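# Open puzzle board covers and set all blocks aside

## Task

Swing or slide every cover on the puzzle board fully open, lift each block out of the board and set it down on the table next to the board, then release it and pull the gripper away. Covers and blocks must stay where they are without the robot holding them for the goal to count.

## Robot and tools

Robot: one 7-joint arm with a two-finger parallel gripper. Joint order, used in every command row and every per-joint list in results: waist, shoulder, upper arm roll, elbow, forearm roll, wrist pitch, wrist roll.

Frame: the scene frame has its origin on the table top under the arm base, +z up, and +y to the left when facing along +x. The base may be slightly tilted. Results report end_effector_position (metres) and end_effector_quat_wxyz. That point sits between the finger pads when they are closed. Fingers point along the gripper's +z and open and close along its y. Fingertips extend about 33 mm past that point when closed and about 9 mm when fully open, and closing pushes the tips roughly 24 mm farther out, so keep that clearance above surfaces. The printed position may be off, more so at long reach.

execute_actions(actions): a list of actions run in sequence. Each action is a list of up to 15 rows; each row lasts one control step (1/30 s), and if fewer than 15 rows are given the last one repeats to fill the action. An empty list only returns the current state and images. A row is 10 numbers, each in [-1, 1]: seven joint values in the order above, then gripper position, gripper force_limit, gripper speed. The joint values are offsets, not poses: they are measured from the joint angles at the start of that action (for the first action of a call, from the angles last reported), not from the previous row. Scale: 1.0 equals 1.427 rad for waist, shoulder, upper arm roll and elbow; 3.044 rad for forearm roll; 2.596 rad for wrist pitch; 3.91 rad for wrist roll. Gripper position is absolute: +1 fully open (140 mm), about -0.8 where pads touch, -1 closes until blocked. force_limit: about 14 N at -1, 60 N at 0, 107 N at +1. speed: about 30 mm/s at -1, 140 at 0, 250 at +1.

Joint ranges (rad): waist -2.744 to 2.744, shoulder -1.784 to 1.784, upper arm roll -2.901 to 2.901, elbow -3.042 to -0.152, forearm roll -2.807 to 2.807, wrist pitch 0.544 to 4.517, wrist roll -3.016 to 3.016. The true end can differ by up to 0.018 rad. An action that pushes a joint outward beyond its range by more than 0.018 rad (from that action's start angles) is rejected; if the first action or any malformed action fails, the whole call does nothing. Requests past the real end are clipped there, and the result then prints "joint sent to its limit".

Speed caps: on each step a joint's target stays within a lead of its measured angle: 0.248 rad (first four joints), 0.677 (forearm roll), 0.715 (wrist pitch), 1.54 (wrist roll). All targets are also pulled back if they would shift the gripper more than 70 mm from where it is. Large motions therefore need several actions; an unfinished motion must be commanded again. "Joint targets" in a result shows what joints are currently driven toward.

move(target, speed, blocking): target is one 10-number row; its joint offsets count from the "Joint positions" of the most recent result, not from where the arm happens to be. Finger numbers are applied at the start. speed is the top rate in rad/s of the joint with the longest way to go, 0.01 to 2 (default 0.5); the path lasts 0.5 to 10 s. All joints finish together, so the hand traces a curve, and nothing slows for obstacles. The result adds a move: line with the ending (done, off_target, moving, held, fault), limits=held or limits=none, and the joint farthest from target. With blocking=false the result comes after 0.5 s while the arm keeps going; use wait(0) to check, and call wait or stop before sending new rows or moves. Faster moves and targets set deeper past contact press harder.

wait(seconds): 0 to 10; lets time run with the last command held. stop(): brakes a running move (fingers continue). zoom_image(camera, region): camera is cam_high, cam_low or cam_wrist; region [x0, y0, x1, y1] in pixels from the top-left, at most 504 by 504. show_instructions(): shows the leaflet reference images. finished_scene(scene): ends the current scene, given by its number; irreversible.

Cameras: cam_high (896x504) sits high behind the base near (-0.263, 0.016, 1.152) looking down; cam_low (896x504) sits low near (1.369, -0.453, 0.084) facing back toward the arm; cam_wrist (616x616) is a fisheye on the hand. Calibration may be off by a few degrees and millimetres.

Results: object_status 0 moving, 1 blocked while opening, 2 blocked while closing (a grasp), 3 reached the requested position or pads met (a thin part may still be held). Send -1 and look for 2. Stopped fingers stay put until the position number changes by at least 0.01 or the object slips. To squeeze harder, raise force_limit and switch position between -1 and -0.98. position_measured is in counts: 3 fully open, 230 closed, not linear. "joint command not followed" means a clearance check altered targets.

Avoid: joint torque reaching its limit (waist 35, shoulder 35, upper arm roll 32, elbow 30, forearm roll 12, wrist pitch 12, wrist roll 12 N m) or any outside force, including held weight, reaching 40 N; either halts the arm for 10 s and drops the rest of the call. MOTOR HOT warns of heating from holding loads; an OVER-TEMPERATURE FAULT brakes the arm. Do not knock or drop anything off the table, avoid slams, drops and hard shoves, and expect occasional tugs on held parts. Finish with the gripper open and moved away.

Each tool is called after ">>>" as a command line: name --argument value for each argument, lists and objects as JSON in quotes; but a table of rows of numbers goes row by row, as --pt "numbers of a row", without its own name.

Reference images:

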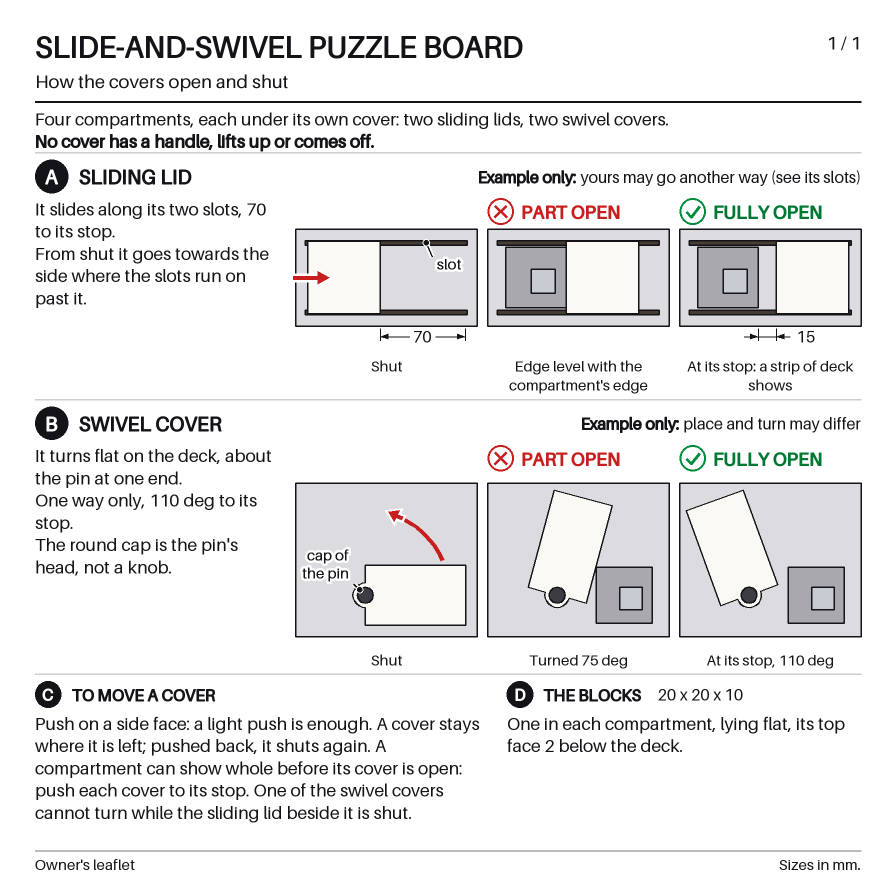

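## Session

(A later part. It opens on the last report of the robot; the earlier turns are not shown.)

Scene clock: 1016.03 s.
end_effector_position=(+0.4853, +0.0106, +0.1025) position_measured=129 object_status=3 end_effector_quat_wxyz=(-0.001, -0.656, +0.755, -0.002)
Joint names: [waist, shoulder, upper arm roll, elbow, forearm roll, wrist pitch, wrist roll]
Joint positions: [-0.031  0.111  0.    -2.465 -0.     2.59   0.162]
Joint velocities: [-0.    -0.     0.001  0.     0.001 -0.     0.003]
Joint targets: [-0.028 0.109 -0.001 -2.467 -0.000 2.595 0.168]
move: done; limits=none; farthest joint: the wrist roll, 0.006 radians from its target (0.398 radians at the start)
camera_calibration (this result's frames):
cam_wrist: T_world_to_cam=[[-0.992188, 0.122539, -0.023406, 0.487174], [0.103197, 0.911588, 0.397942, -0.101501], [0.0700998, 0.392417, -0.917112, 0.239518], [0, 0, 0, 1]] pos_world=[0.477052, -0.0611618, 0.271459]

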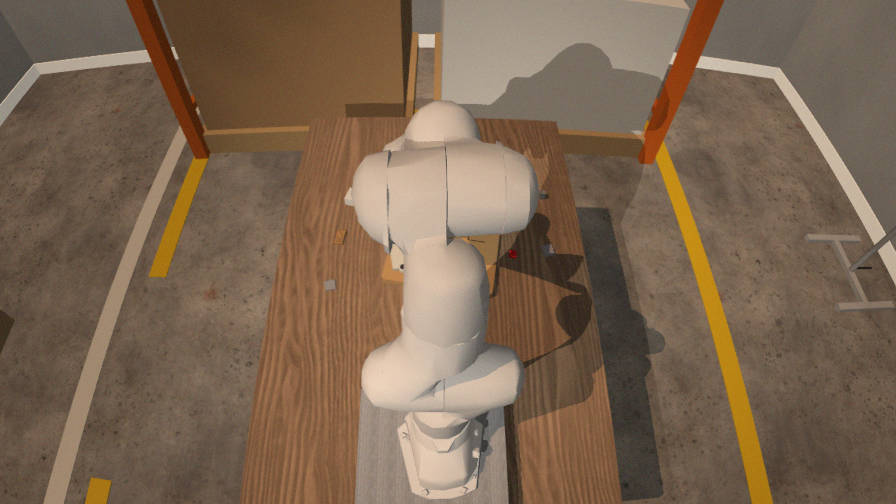

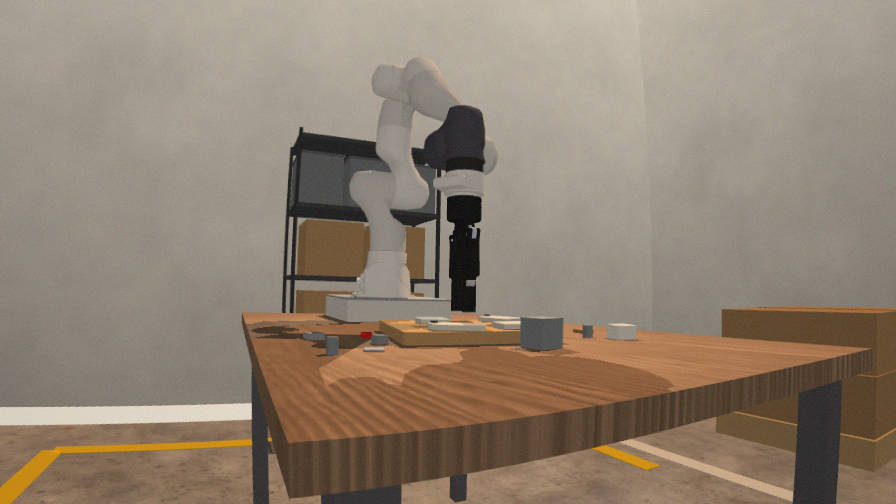

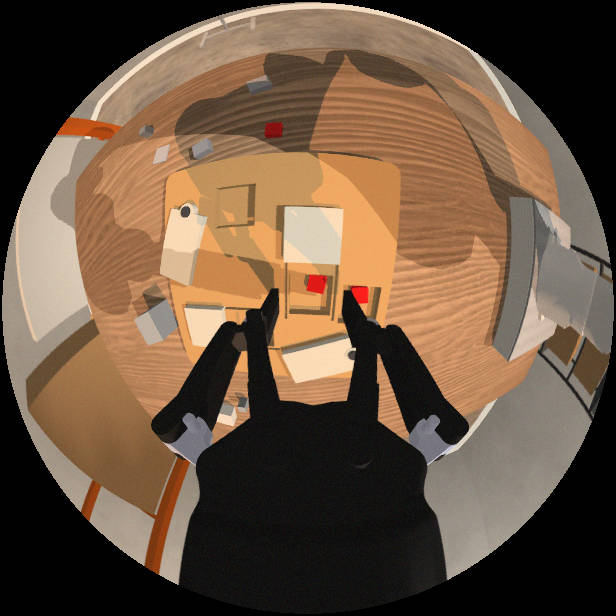

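>>> move --target '[0.017,0.0317,0,-0.0038,0,0.0195,0.0251,-0.516,-0.2,0]' --speed 0.2

>>> zoom_image --camera "cam_wrist" --region '[275, 255, 347, 327]'

Scene clock: 1091.27 s.
end_effector_position=(+0.4845, +0.0210, +0.0848) position_measured=194 object_status=3 end_effector_quat_wxyz=(-0.000, -0.629, +0.778, -0.002)
Joint names: [waist, shoulder, upper arm roll, elbow, forearm roll, wrist pitch, wrist roll]
Joint positions: [-0.009  0.154  0.    -2.468 -0.     2.636  0.254]
Joint velocities: [-0.     0.001 -0.001 -0.    -0.001  0.     0.007]
Joint targets: [-0.006 0.157 0.000 -2.470 -0.000 2.641 0.260]
move: done; limits=none; farthest joint: the wrist roll, 0.006 radians from its target (0.096 radians at the start)
camera_calibration (this result's frames):
cam_wrist: T_world_to_cam=[[-0.98112, 0.191942, -0.0237181, 0.477929], [0.166813, 0.901904, 0.398424, -0.134579], [0.0978658, 0.386945, -0.916895, 0.205911], [0, 0, 0, 1]] pos_world=[0.471203, -0.0500332, 0.253754]

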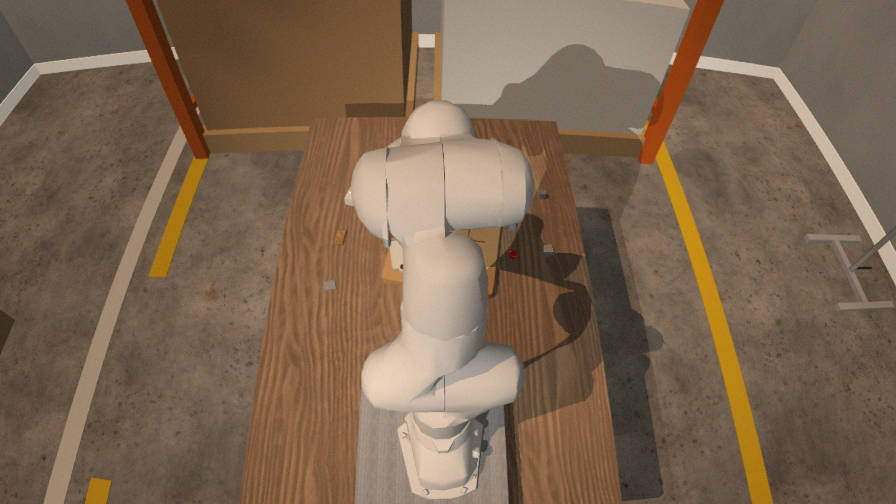

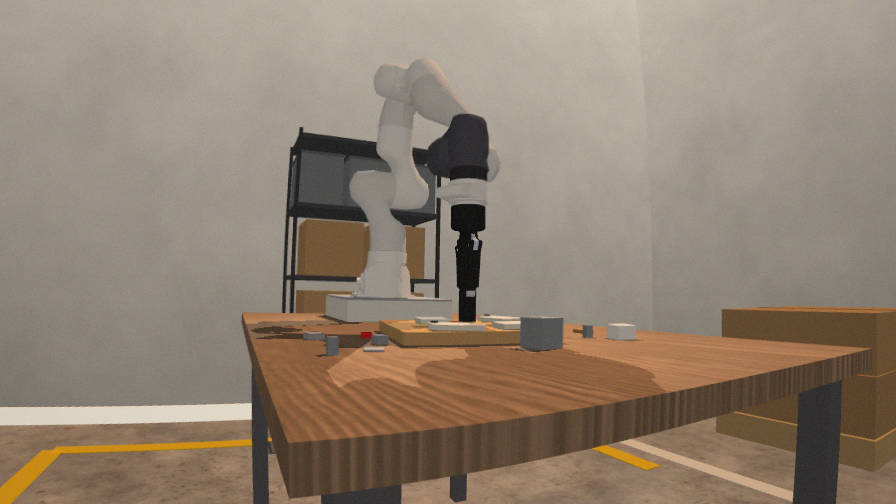

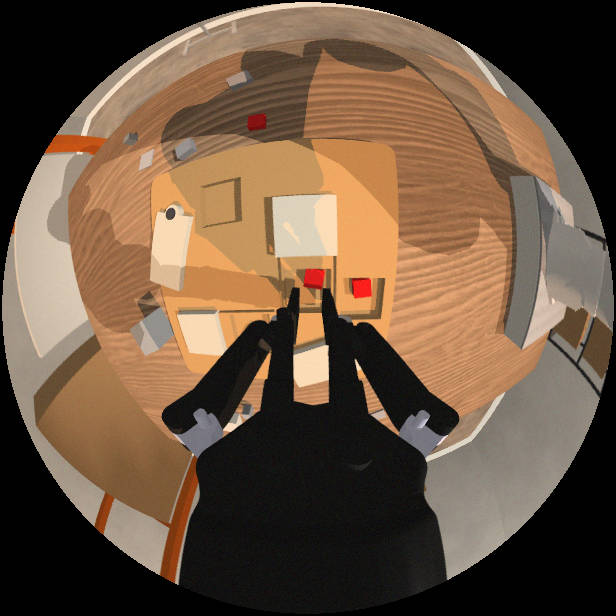

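Region (275, 255, 347, 327) of cam_wrist's 616x616 image, scaled by 7.000, with more detail than that image has.

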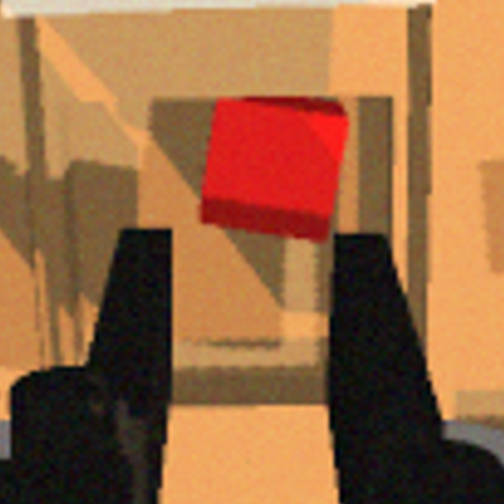

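>>> execute_actions --actions '[[[0.002,0.0021,0,-0.001,0,0.0025,0.001,-0.506,-0.2,0],[0.002,0.0021,0,-0.001,0,0.0031,0.001,-0.506,-0.2,0],[0.002,0.0025,0,-0.001,0,0.0037,0.001,-0.506,-0.2,0],[0.002,0.0033,0,-0.001,0,0.0043,0.001,-0.506,-0.2,0],[0.002,0.0043,0,-0.001,0,0.0049,0.001,-0.506,-0.2,0],[0.002,0.0054,0,-0.001,0,0.0055,0.001,-0.506,-0.2,0],[0.002,0.0065,0,-0.001,0,0.0061,0.001,-0.506,-0.2,0],[0.002,0.0076,0,-0.001,0,0.0067,0.001,-0.506,-0.2,0],[0.002,0.0087,0,-0.001,0,0.0072,0.001,-0.506,-0.2,0],[0.002,0.0097,0,-0.001,0,0.0076,0.001,-0.506,-0.2,0],[0.002,0.0106,0,-0.001,0,0.0076,0.001,-0.506,-0.2,0],[0.002,0.0113,0,-0.001,0,0.0076,0.001,-0.506,-0.2,0],[0.002,0.0118,0,-0.001,0,0.0076,0.001,-0.506,-0.2,0],[0.002,0.0122,0,-0.001,0,0.0076,0.001,-0.506,-0.2,0],[0.002,0.0125,0,-0.001,0,0.0076,0.001,-0.506,-0.2,0]]]'

>>> wait --seconds 0.4

>>> zoom_image --camera "cam_wrist" --region '[275, 255, 347, 327]'

Scene clock: 1112.97 s.
end_effector_position=(+0.4843, +0.0212, +0.0794) position_measured=193 object_status=3 end_effector_quat_wxyz=(-0.001, -0.628, +0.778, -0.002)
Joint names: [waist, shoulder, upper arm roll, elbow, forearm roll, wrist pitch, wrist roll]
Joint positions: [-0.008  0.168  0.    -2.468 -0.     2.65   0.256]
Joint velocities: [-0.001  0.022  0.001 -0.001 -0.     0.013 -0.   ]
Joint targets: [-0.006 0.172 0.000 -2.470 -0.000 2.656 0.258]
camera_calibration (this result's frames):
cam_wrist: T_world_to_cam=[[-0.980865, 0.193311, -0.0231391, 0.477371], [0.168308, 0.901675, 0.398316, -0.133239], [0.0978629, 0.386799, -0.916957, 0.200903], [0, 0, 0, 1]] pos_world=[0.471, -0.0498524, 0.248336]

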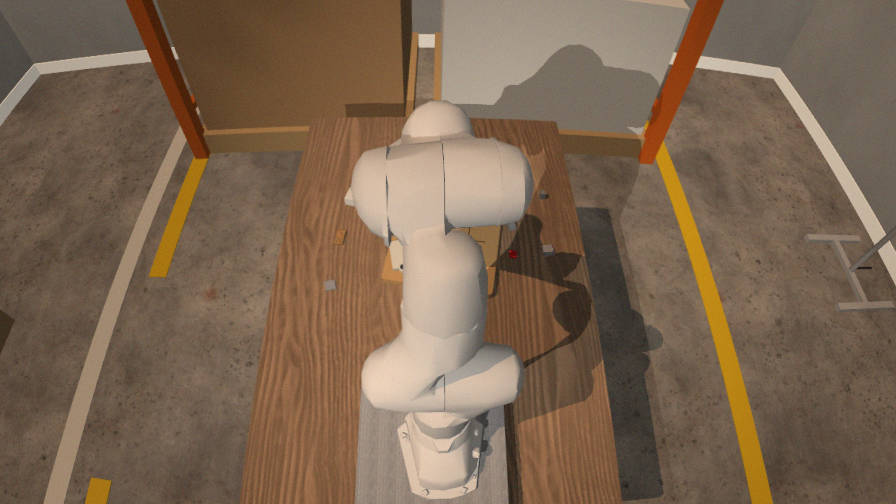

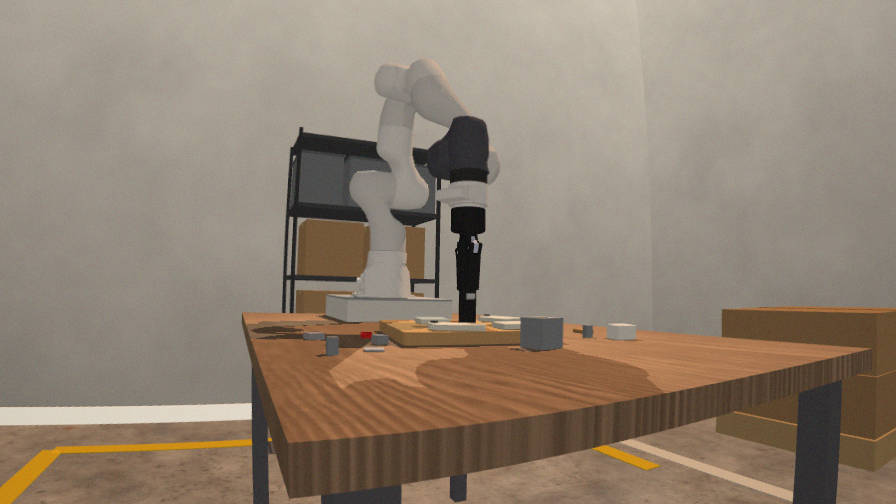

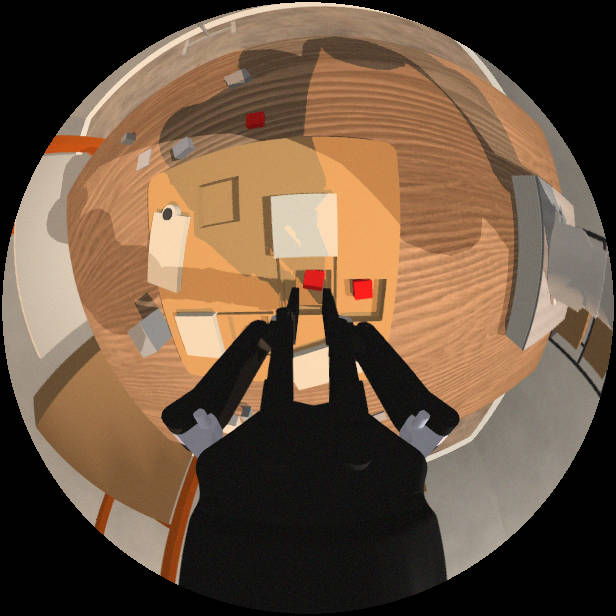

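Scene clock: 1113.37 s.
end_effector_position=(+0.4845, +0.0212, +0.0789) position_measured=193 object_status=3 end_effector_quat_wxyz=(-0.000, -0.628, +0.778, -0.002)
Joint names: [waist, shoulder, upper arm roll, elbow, forearm roll, wrist pitch, wrist roll]
Joint positions: [-0.008  0.169  0.    -2.468 -0.     2.651  0.256]
Joint velocities: [-0.001 -0.001  0.001 -0.001 -0.     0.001  0.   ]
Joint targets: [-0.006 0.172 0.000 -2.470 -0.000 2.656 0.258]
wait: 0.40 s; at rest by 0.17 s
camera_calibration (this result's frames):
cam_wrist: T_world_to_cam=[[-0.980858, 0.193276, -0.0237055, 0.477574], [0.168043, 0.90167, 0.398438, -0.132976], [0.0983831, 0.386827, -0.916889, 0.20017], [0, 0, 0, 1]] pos_world=[0.471085, -0.0498343, 0.247838]

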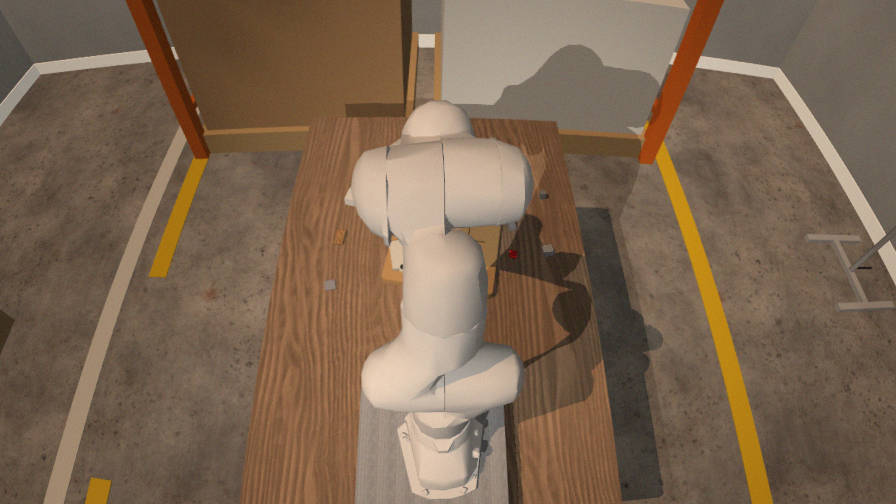

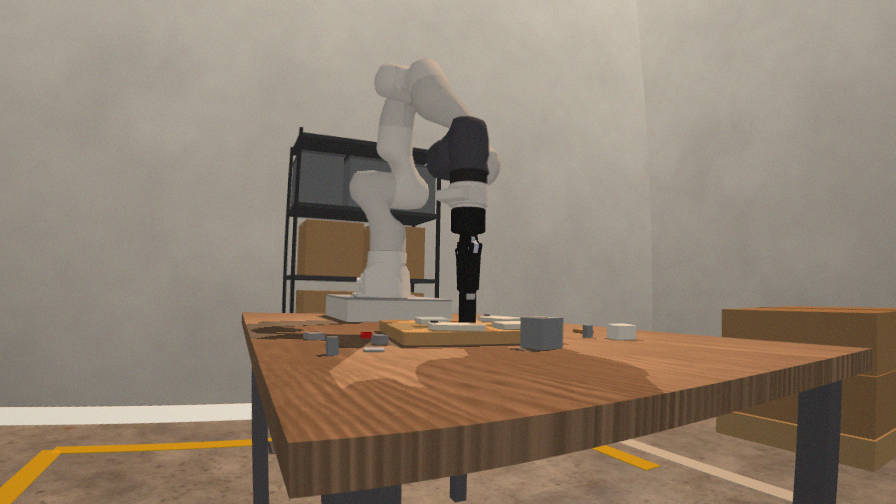

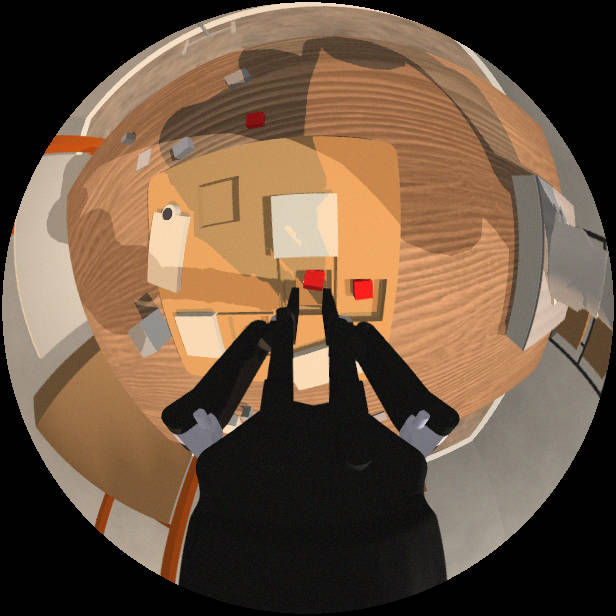

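Region (275, 255, 347, 327) of cam_wrist's 616x616 image, scaled by 7.000, with more detail than that image has.

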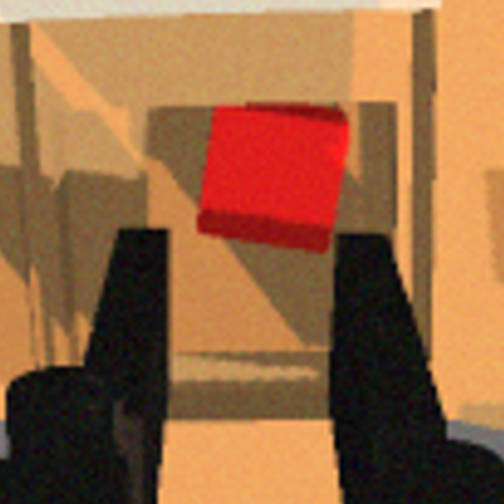

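>>> execute_actions --actions '[[[0.001,0.0021,0,-0.001,0,0.0026,0,-0.506,-0.2,0],[0.001,0.0021,0,-0.001,0,0.0033,0,-0.506,-0.2,0],[0.001,0.0026,0,-0.001,0,0.004,0,-0.506,-0.2,0],[0.001,0.0035,0,-0.001,0,0.0047,0,-0.506,-0.2,0],[0.001,0.0047,0,-0.001,0,0.0054,0,-0.506,-0.2,0],[0.001,0.006,0,-0.001,0,0.0061,0,-0.506,-0.2,0],[0.001,0.0073,0,-0.001,0,0.0068,0,-0.506,-0.2,0],[0.001,0.0086,0,-0.001,0,0.0075,0,-0.506,-0.2,0],[0.001,0.0099,0,-0.001,0,0.0082,0,-0.506,-0.2,0],[0.001,0.0111,0,-0.001,0,0.0087,0,-0.506,-0.2,0],[0.001,0.0122,0,-0.001,0,0.0087,0,-0.506,-0.2,0],[0.001,0.013,0,-0.001,0,0.0087,0,-0.506,-0.2,0],[0.001,0.0136,0,-0.001,0,0.0087,0,-0.506,-0.2,0],[0.001,0.0141,0,-0.001,0,0.0087,0,-0.506,-0.2,0],[0.001,0.0144,0,-0.001,0,0.0087,0,-0.506,-0.2,0]]]'

Scene clock: 1123.50 s.
end_effector_position=(+0.4842, +0.0212, +0.0724) position_measured=193 object_status=3 end_effector_quat_wxyz=(-0.001, -0.628, +0.778, -0.002)
Joint names: [waist, shoulder, upper arm roll, elbow, forearm roll, wrist pitch, wrist roll]
Joint positions: [-0.008  0.185  0.    -2.468 -0.     2.667  0.256]
Joint velocities: [0.002 0.028 0.001 0.    0.002 0.014 0.001]
Joint targets: [-0.007 0.190 0.000 -2.470 -0.000 2.674 0.256]
camera_calibration (this result's frames):
cam_wrist: T_world_to_cam=[[-0.980888, 0.193209, -0.0230066, 0.477057], [0.168267, 0.90169, 0.398298, -0.130459], [0.0976998, 0.386815, -0.916967, 0.194653], [0, 0, 0, 1]] pos_world=[0.470874, -0.0498326, 0.241427]

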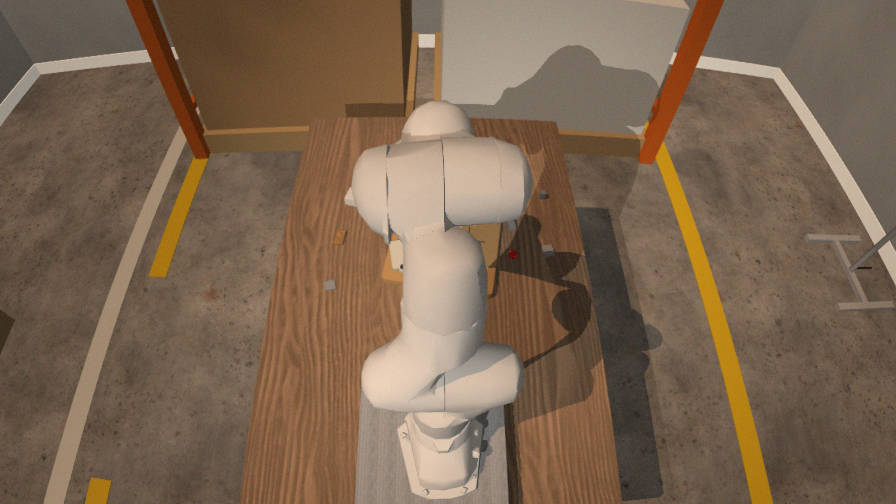

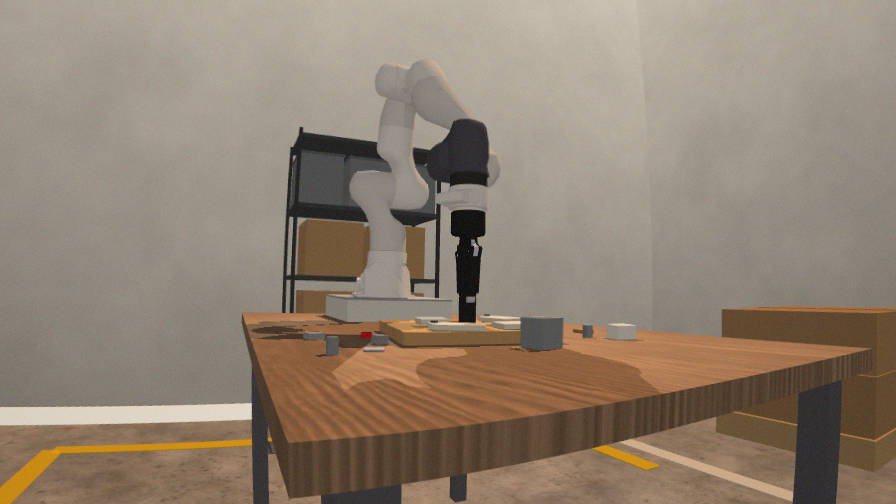

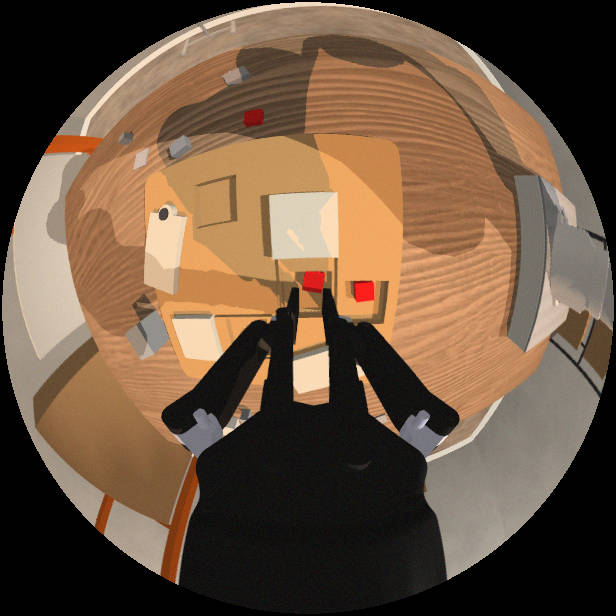

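>>> wait --seconds 0

>>> zoom_image --camera "cam_wrist" --region '[275, 255, 347, 327]'

Scene clock: 1139.47 s.
end_effector_position=(+0.4845, +0.0212, +0.0719) position_measured=193 object_status=3 end_effector_quat_wxyz=(-0.000, -0.628, +0.778, -0.002)
Joint names: [waist, shoulder, upper arm roll, elbow, forearm roll, wrist pitch, wrist roll]
Joint positions: [-0.008  0.187  0.    -2.468 -0.     2.67   0.256]
Joint velocities: [-0.001  0.     0.001 -0.    -0.002 -0.    -0.   ]
Joint targets: [-0.007 0.190 0.000 -2.470 -0.000 2.674 0.256]
camera_calibration (this result's frames):
cam_wrist: T_world_to_cam=[[-0.980862, 0.193206, -0.0240939, 0.477441], [0.167818, 0.901671, 0.398531, -0.130115], [0.0987235, 0.386861, -0.916838, 0.19362], [0, 0, 0, 1]] pos_world=[0.471025, -0.0498277, 0.240877]

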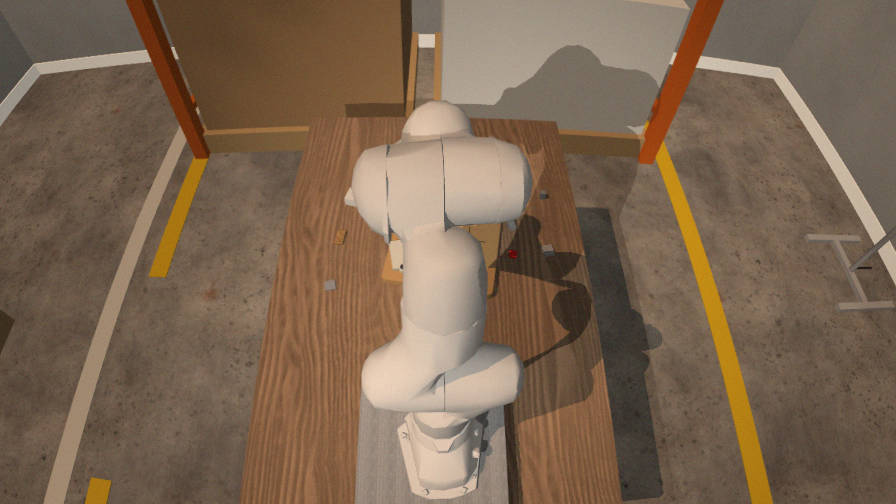

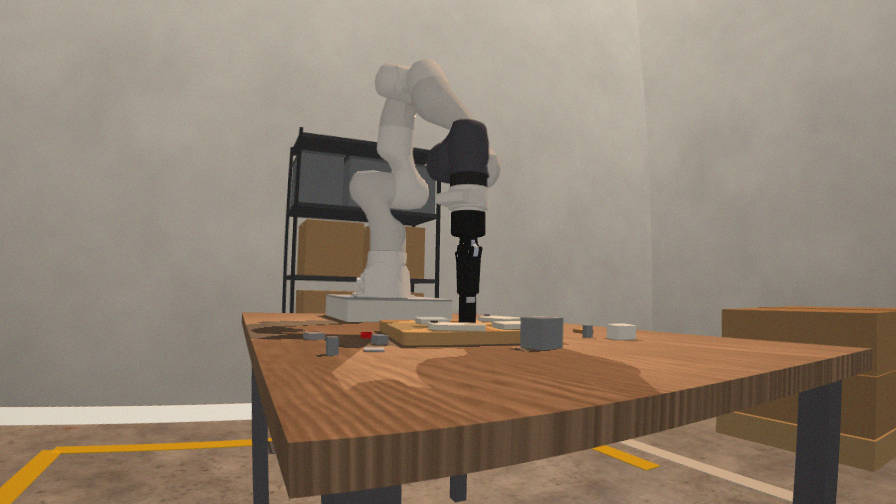

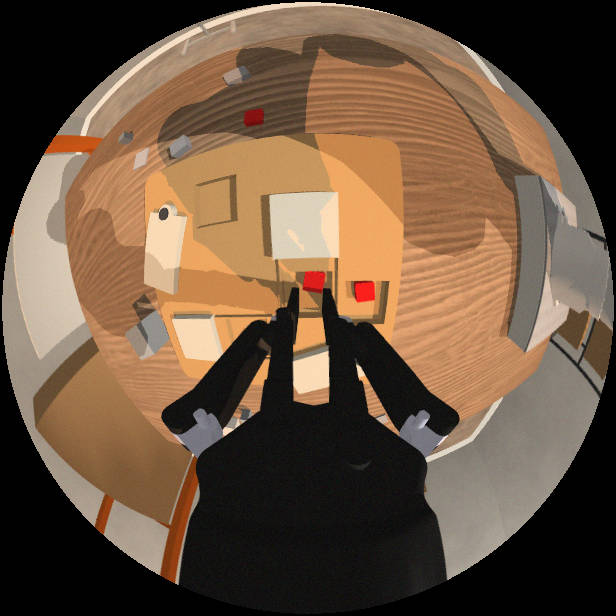

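Region (275, 255, 347, 327) of cam_wrist's 616x616 image, scaled by 7.000, with more detail than that image has.

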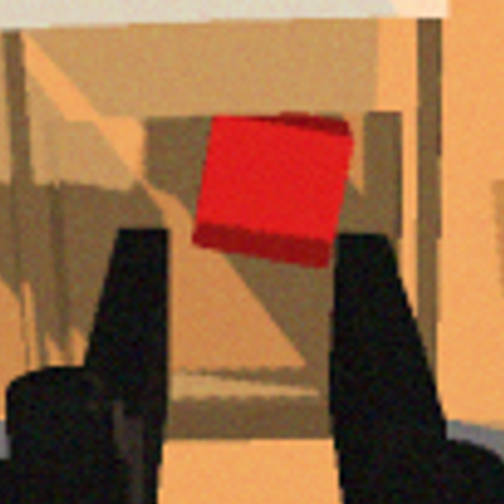

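>>> execute_actions --actions '[[[-0.002,0.001,0,-0.0014,0,0.001,-0.003,-0.506,-0.2,0],[-0.003,0.001,0,-0.0016,0,0.001,-0.004,-0.506,-0.2,0],[-0.0045,0.001,0,-0.0018,0,0.001,-0.005,-0.506,-0.2,0],[-0.006,0.001,0,-0.002,0,0.001,-0.006,-0.506,-0.2,0],[-0.0078,0.001,0,-0.0022,0,0.001,-0.007,-0.506,-0.2,0],[-0.0096,0.001,0,-0.0025,0,0.001,-0.008,-0.506,-0.2,0],[-0.0114,0.001,0,-0.0027,0,0.001,-0.0088,-0.506,-0.2,0],[-0.0132,0.001,0,-0.0029,0,0.001,-0.0088,-0.506,-0.2,0],[-0.015,0.001,0,-0.0031,0,0.001,-0.0088,-0.506,-0.2,0],[-0.0168,0.001,0,-0.0033,0,0.001,-0.0088,-0.506,-0.2,0],[-0.0185,0.001,0,-0.0035,0,0.001,-0.0088,-0.506,-0.2,0],[-0.02,0.001,0,-0.0037,0,0.001,-0.0088,-0.506,-0.2,0],[-0.0212,0.001,0,-0.0038,0,0.001,-0.0088,-0.506,-0.2,0],[-0.0221,0.001,0,-0.0039,0,0.001,-0.0088,-0.506,-0.2,0]]]'

>>> wait --seconds 0.5

>>> zoom_image --camera "cam_wrist" --region '[275, 255, 347, 327]'

Scene clock: 1168.10 s.
end_effector_position=(+0.4833, +0.0082, +0.0711) position_measured=193 object_status=3 end_effector_quat_wxyz=(-0.001, -0.626, +0.779, -0.002)
Joint names: [waist, shoulder, upper arm roll, elbow, forearm roll, wrist pitch, wrist roll]
Joint positions: [-0.035  0.187  0.    -2.471 -0.     2.67   0.234]
Joint velocities: [-0.04   0.     0.001 -0.005  0.001 -0.    -0.026]
Joint targets: [-0.040 0.188 0.000 -2.474 -0.000 2.672 0.222]
camera_calibration (this result's frames):
cam_wrist: T_world_to_cam=[[-0.97998, 0.197908, -0.0217041, 0.478119], [0.173153, 0.901021, 0.397717, -0.120371], [0.0982672, 0.385997, -0.917251, 0.198271], [0, 0, 0, 1]] pos_world=[0.469906, -0.0626986, 0.240115]

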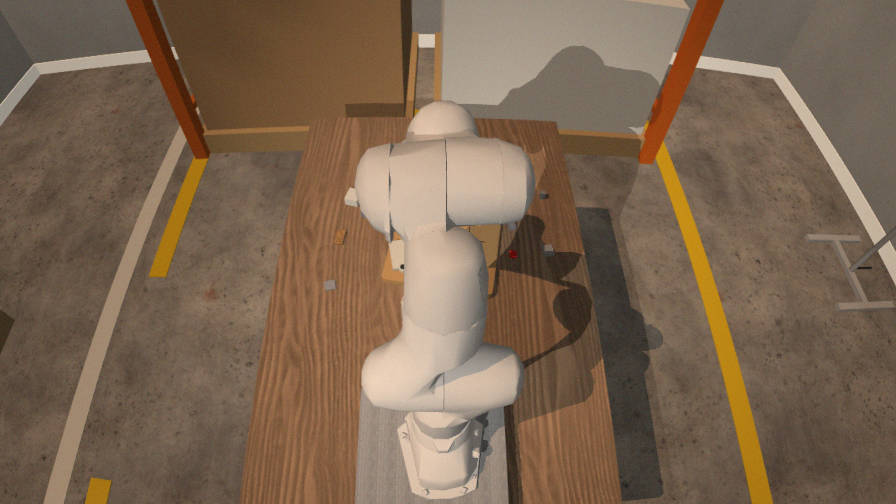

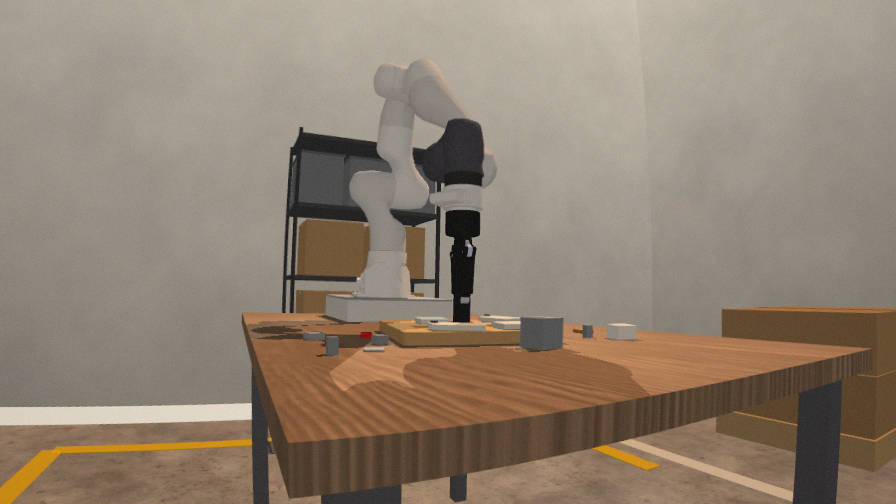

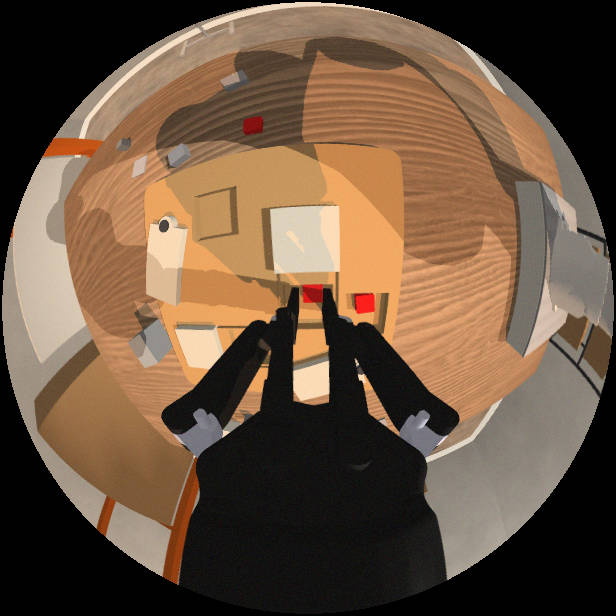

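Scene clock: 1168.60 s.
end_effector_position=(+0.4831, +0.0071, +0.0710) position_measured=193 object_status=3 end_effector_quat_wxyz=(-0.001, -0.628, +0.778, -0.001)
Joint names: [waist, shoulder, upper arm roll, elbow, forearm roll, wrist pitch, wrist roll]
Joint positions: [-0.037  0.187  0.    -2.471 -0.     2.67   0.227]
Joint velocities: [-0.    -0.002  0.001  0.001 -0.    -0.001 -0.004]
Joint targets: [-0.040 0.188 0.000 -2.474 -0.000 2.672 0.222]
wait: 0.50 s; at rest by 0.43 s
camera_calibration (this result's frames):
cam_wrist: T_world_to_cam=[[-0.980818, 0.19375, -0.0213703, 0.478561], [0.16947, 0.90176, 0.39763, -0.117524], [0.0963118, 0.386381, -0.917297, 0.199561], [0, 0, 0, 1]] pos_world=[0.470077, -0.0638497, 0.240015]

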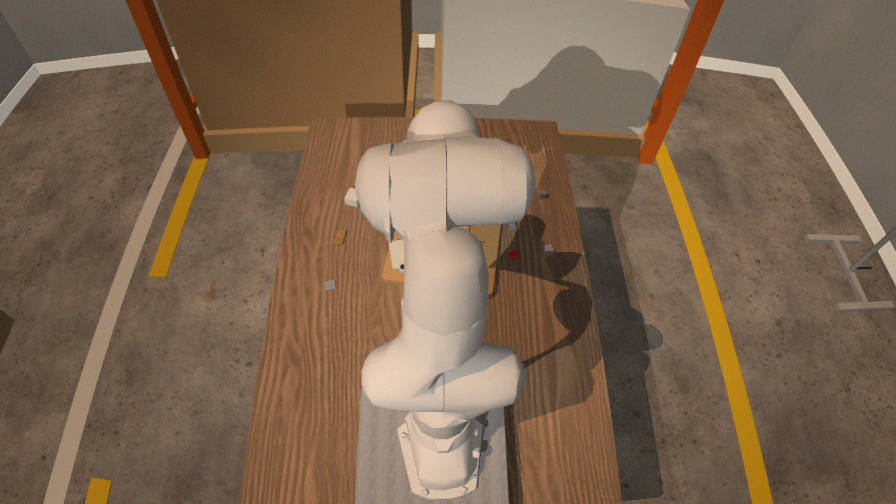

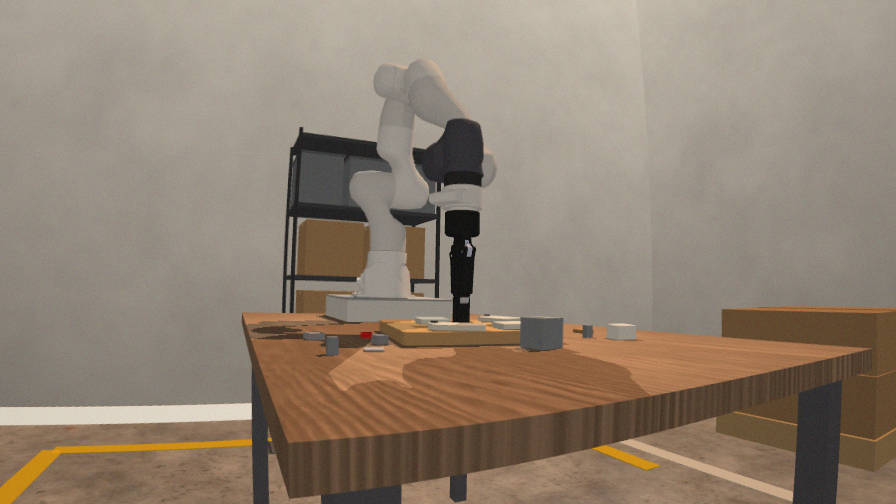

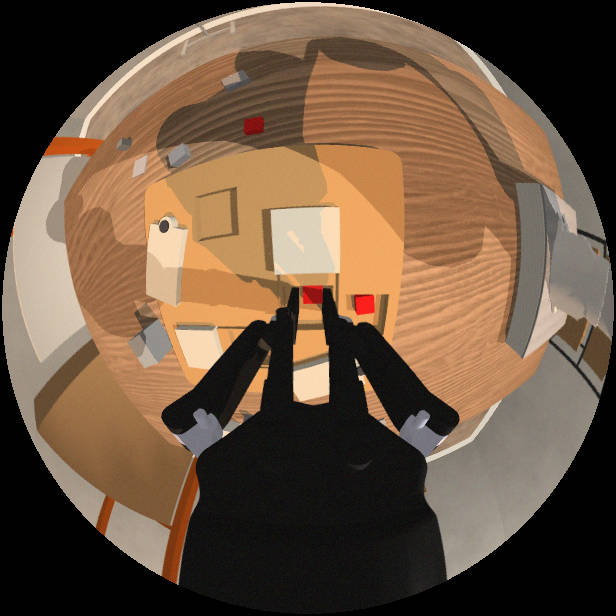

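Region (275, 255, 347, 327) of cam_wrist's 616x616 image, scaled by 7.000, with more detail than that image has.

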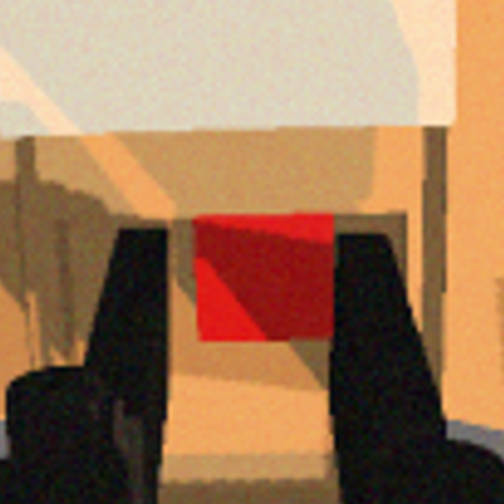

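>>> execute_actions --actions '[[[-0.002,0,0,0,0,0,-0.008,-0.506,-0.2,0],[-0.0025,0,0,0,0,0,-0.014,-0.506,-0.2,0],[-0.003,0,0,0,0,0,-0.02,-0.506,-0.2,0],[-0.0035,0,0,0,0,0,-0.024,-0.506,-0.2,0],[-0.004,0,0,0,0,0,-0.026,-0.506,-0.2,0],[-0.0045,0,0,0,0,0,-0.026,-0.506,-0.2,0],[-0.005,0,0,0,0,0,-0.026,-0.506,-0.2,0],[-0.0055,0,0,0,0,0,-0.026,-0.506,-0.2,0],[-0.006,0,0,0,0,0,-0.024,-0.506,-0.2,0],[-0.0063,0,0,0,0,0,-0.022,-0.506,-0.2,0],[-0.0063,0,0,0,0,0,-0.02,-0.506,-0.2,0],[-0.0063,0,0,0,0,0,-0.0184,-0.506,-0.2,0]],[[0,0,0,0,0,0,-0.002,-1,-0.2,-0.7]]]'

>>> zoom_image --camera "cam_wrist" --region '[275, 255, 347, 327]'

Scene clock: 1181.23 s.
end_effector_position=(+0.4831, +0.0040, +0.0711) position_measured=205 object_status=2 end_effector_quat_wxyz=(-0.001, -0.650, +0.760, -0.001)
Joint names: [waist, shoulder, upper arm roll, elbow, forearm roll, wrist pitch, wrist roll]
Joint positions: [-0.044  0.187  0.    -2.471 -0.     2.67   0.163]
Joint velocities: [-0.     0.002  0.001 -0.002  0.002  0.001 -0.002]
Joint targets: [-0.044 0.187 0.000 -2.471 -0.000 2.670 0.158]
camera_calibration (this result's frames):
cam_wrist: T_world_to_cam=[[-0.990388, 0.136676, -0.0212296, 0.484025], [0.117072, 0.910079, 0.397556, -0.0894746], [0.0736571, 0.391249, -0.917332, 0.21175], [0, 0, 0, 1]] pos_world=[0.474251, -0.0675729, 0.240092]

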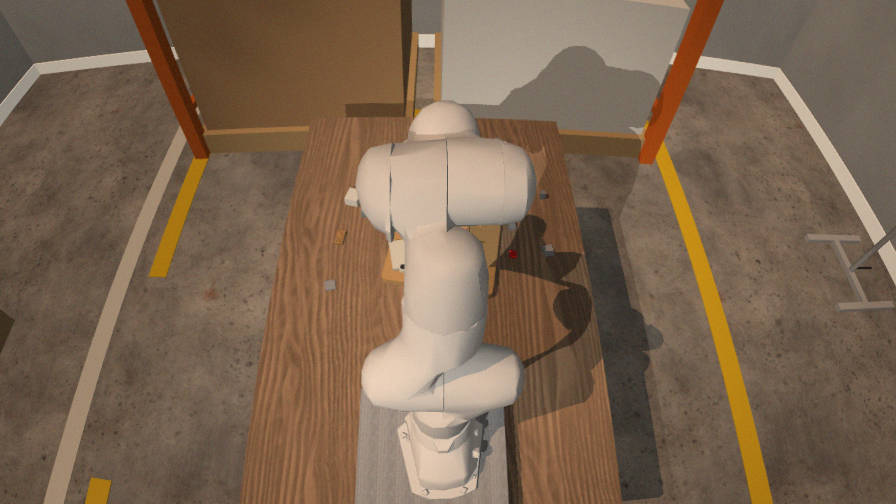

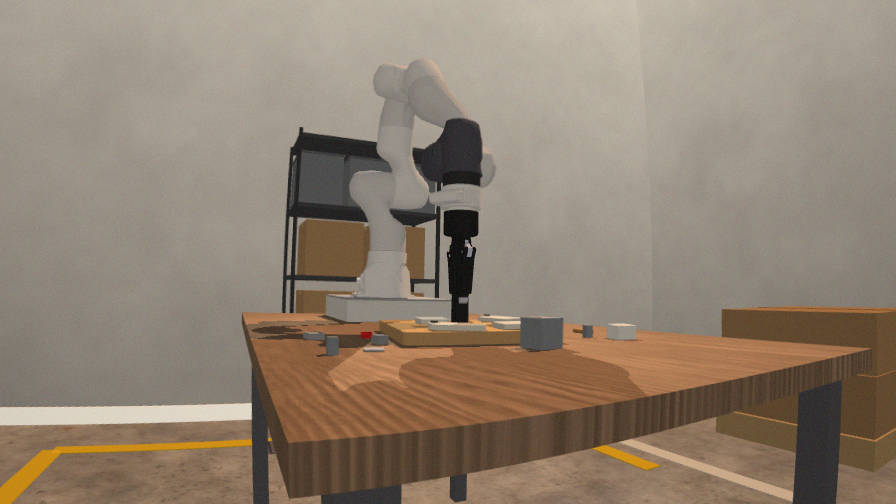

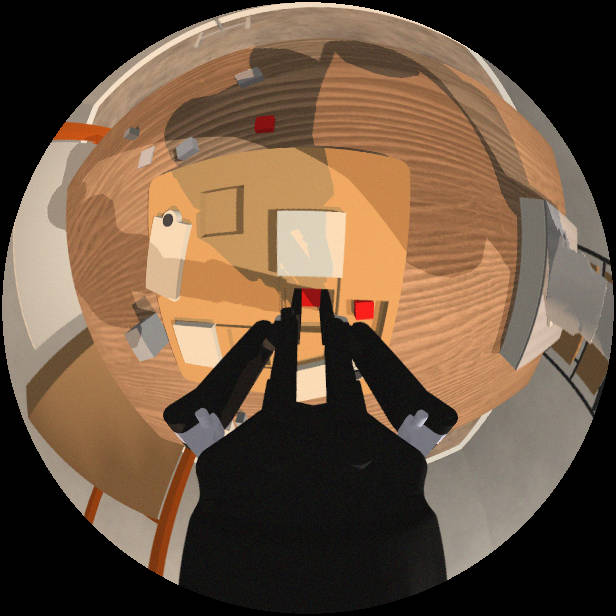

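Region (275, 255, 347, 327) of cam_wrist's 616x616 image, scaled by 7.000, with more detail than that image has.

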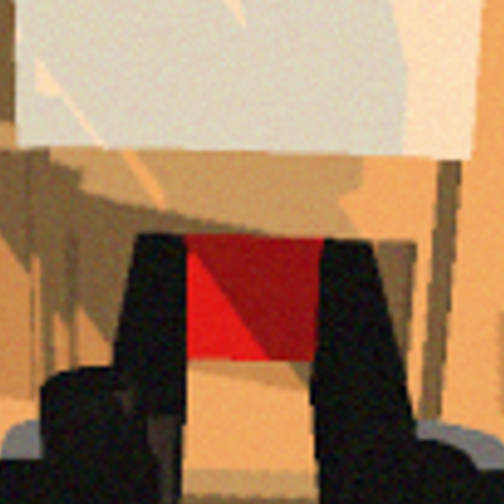

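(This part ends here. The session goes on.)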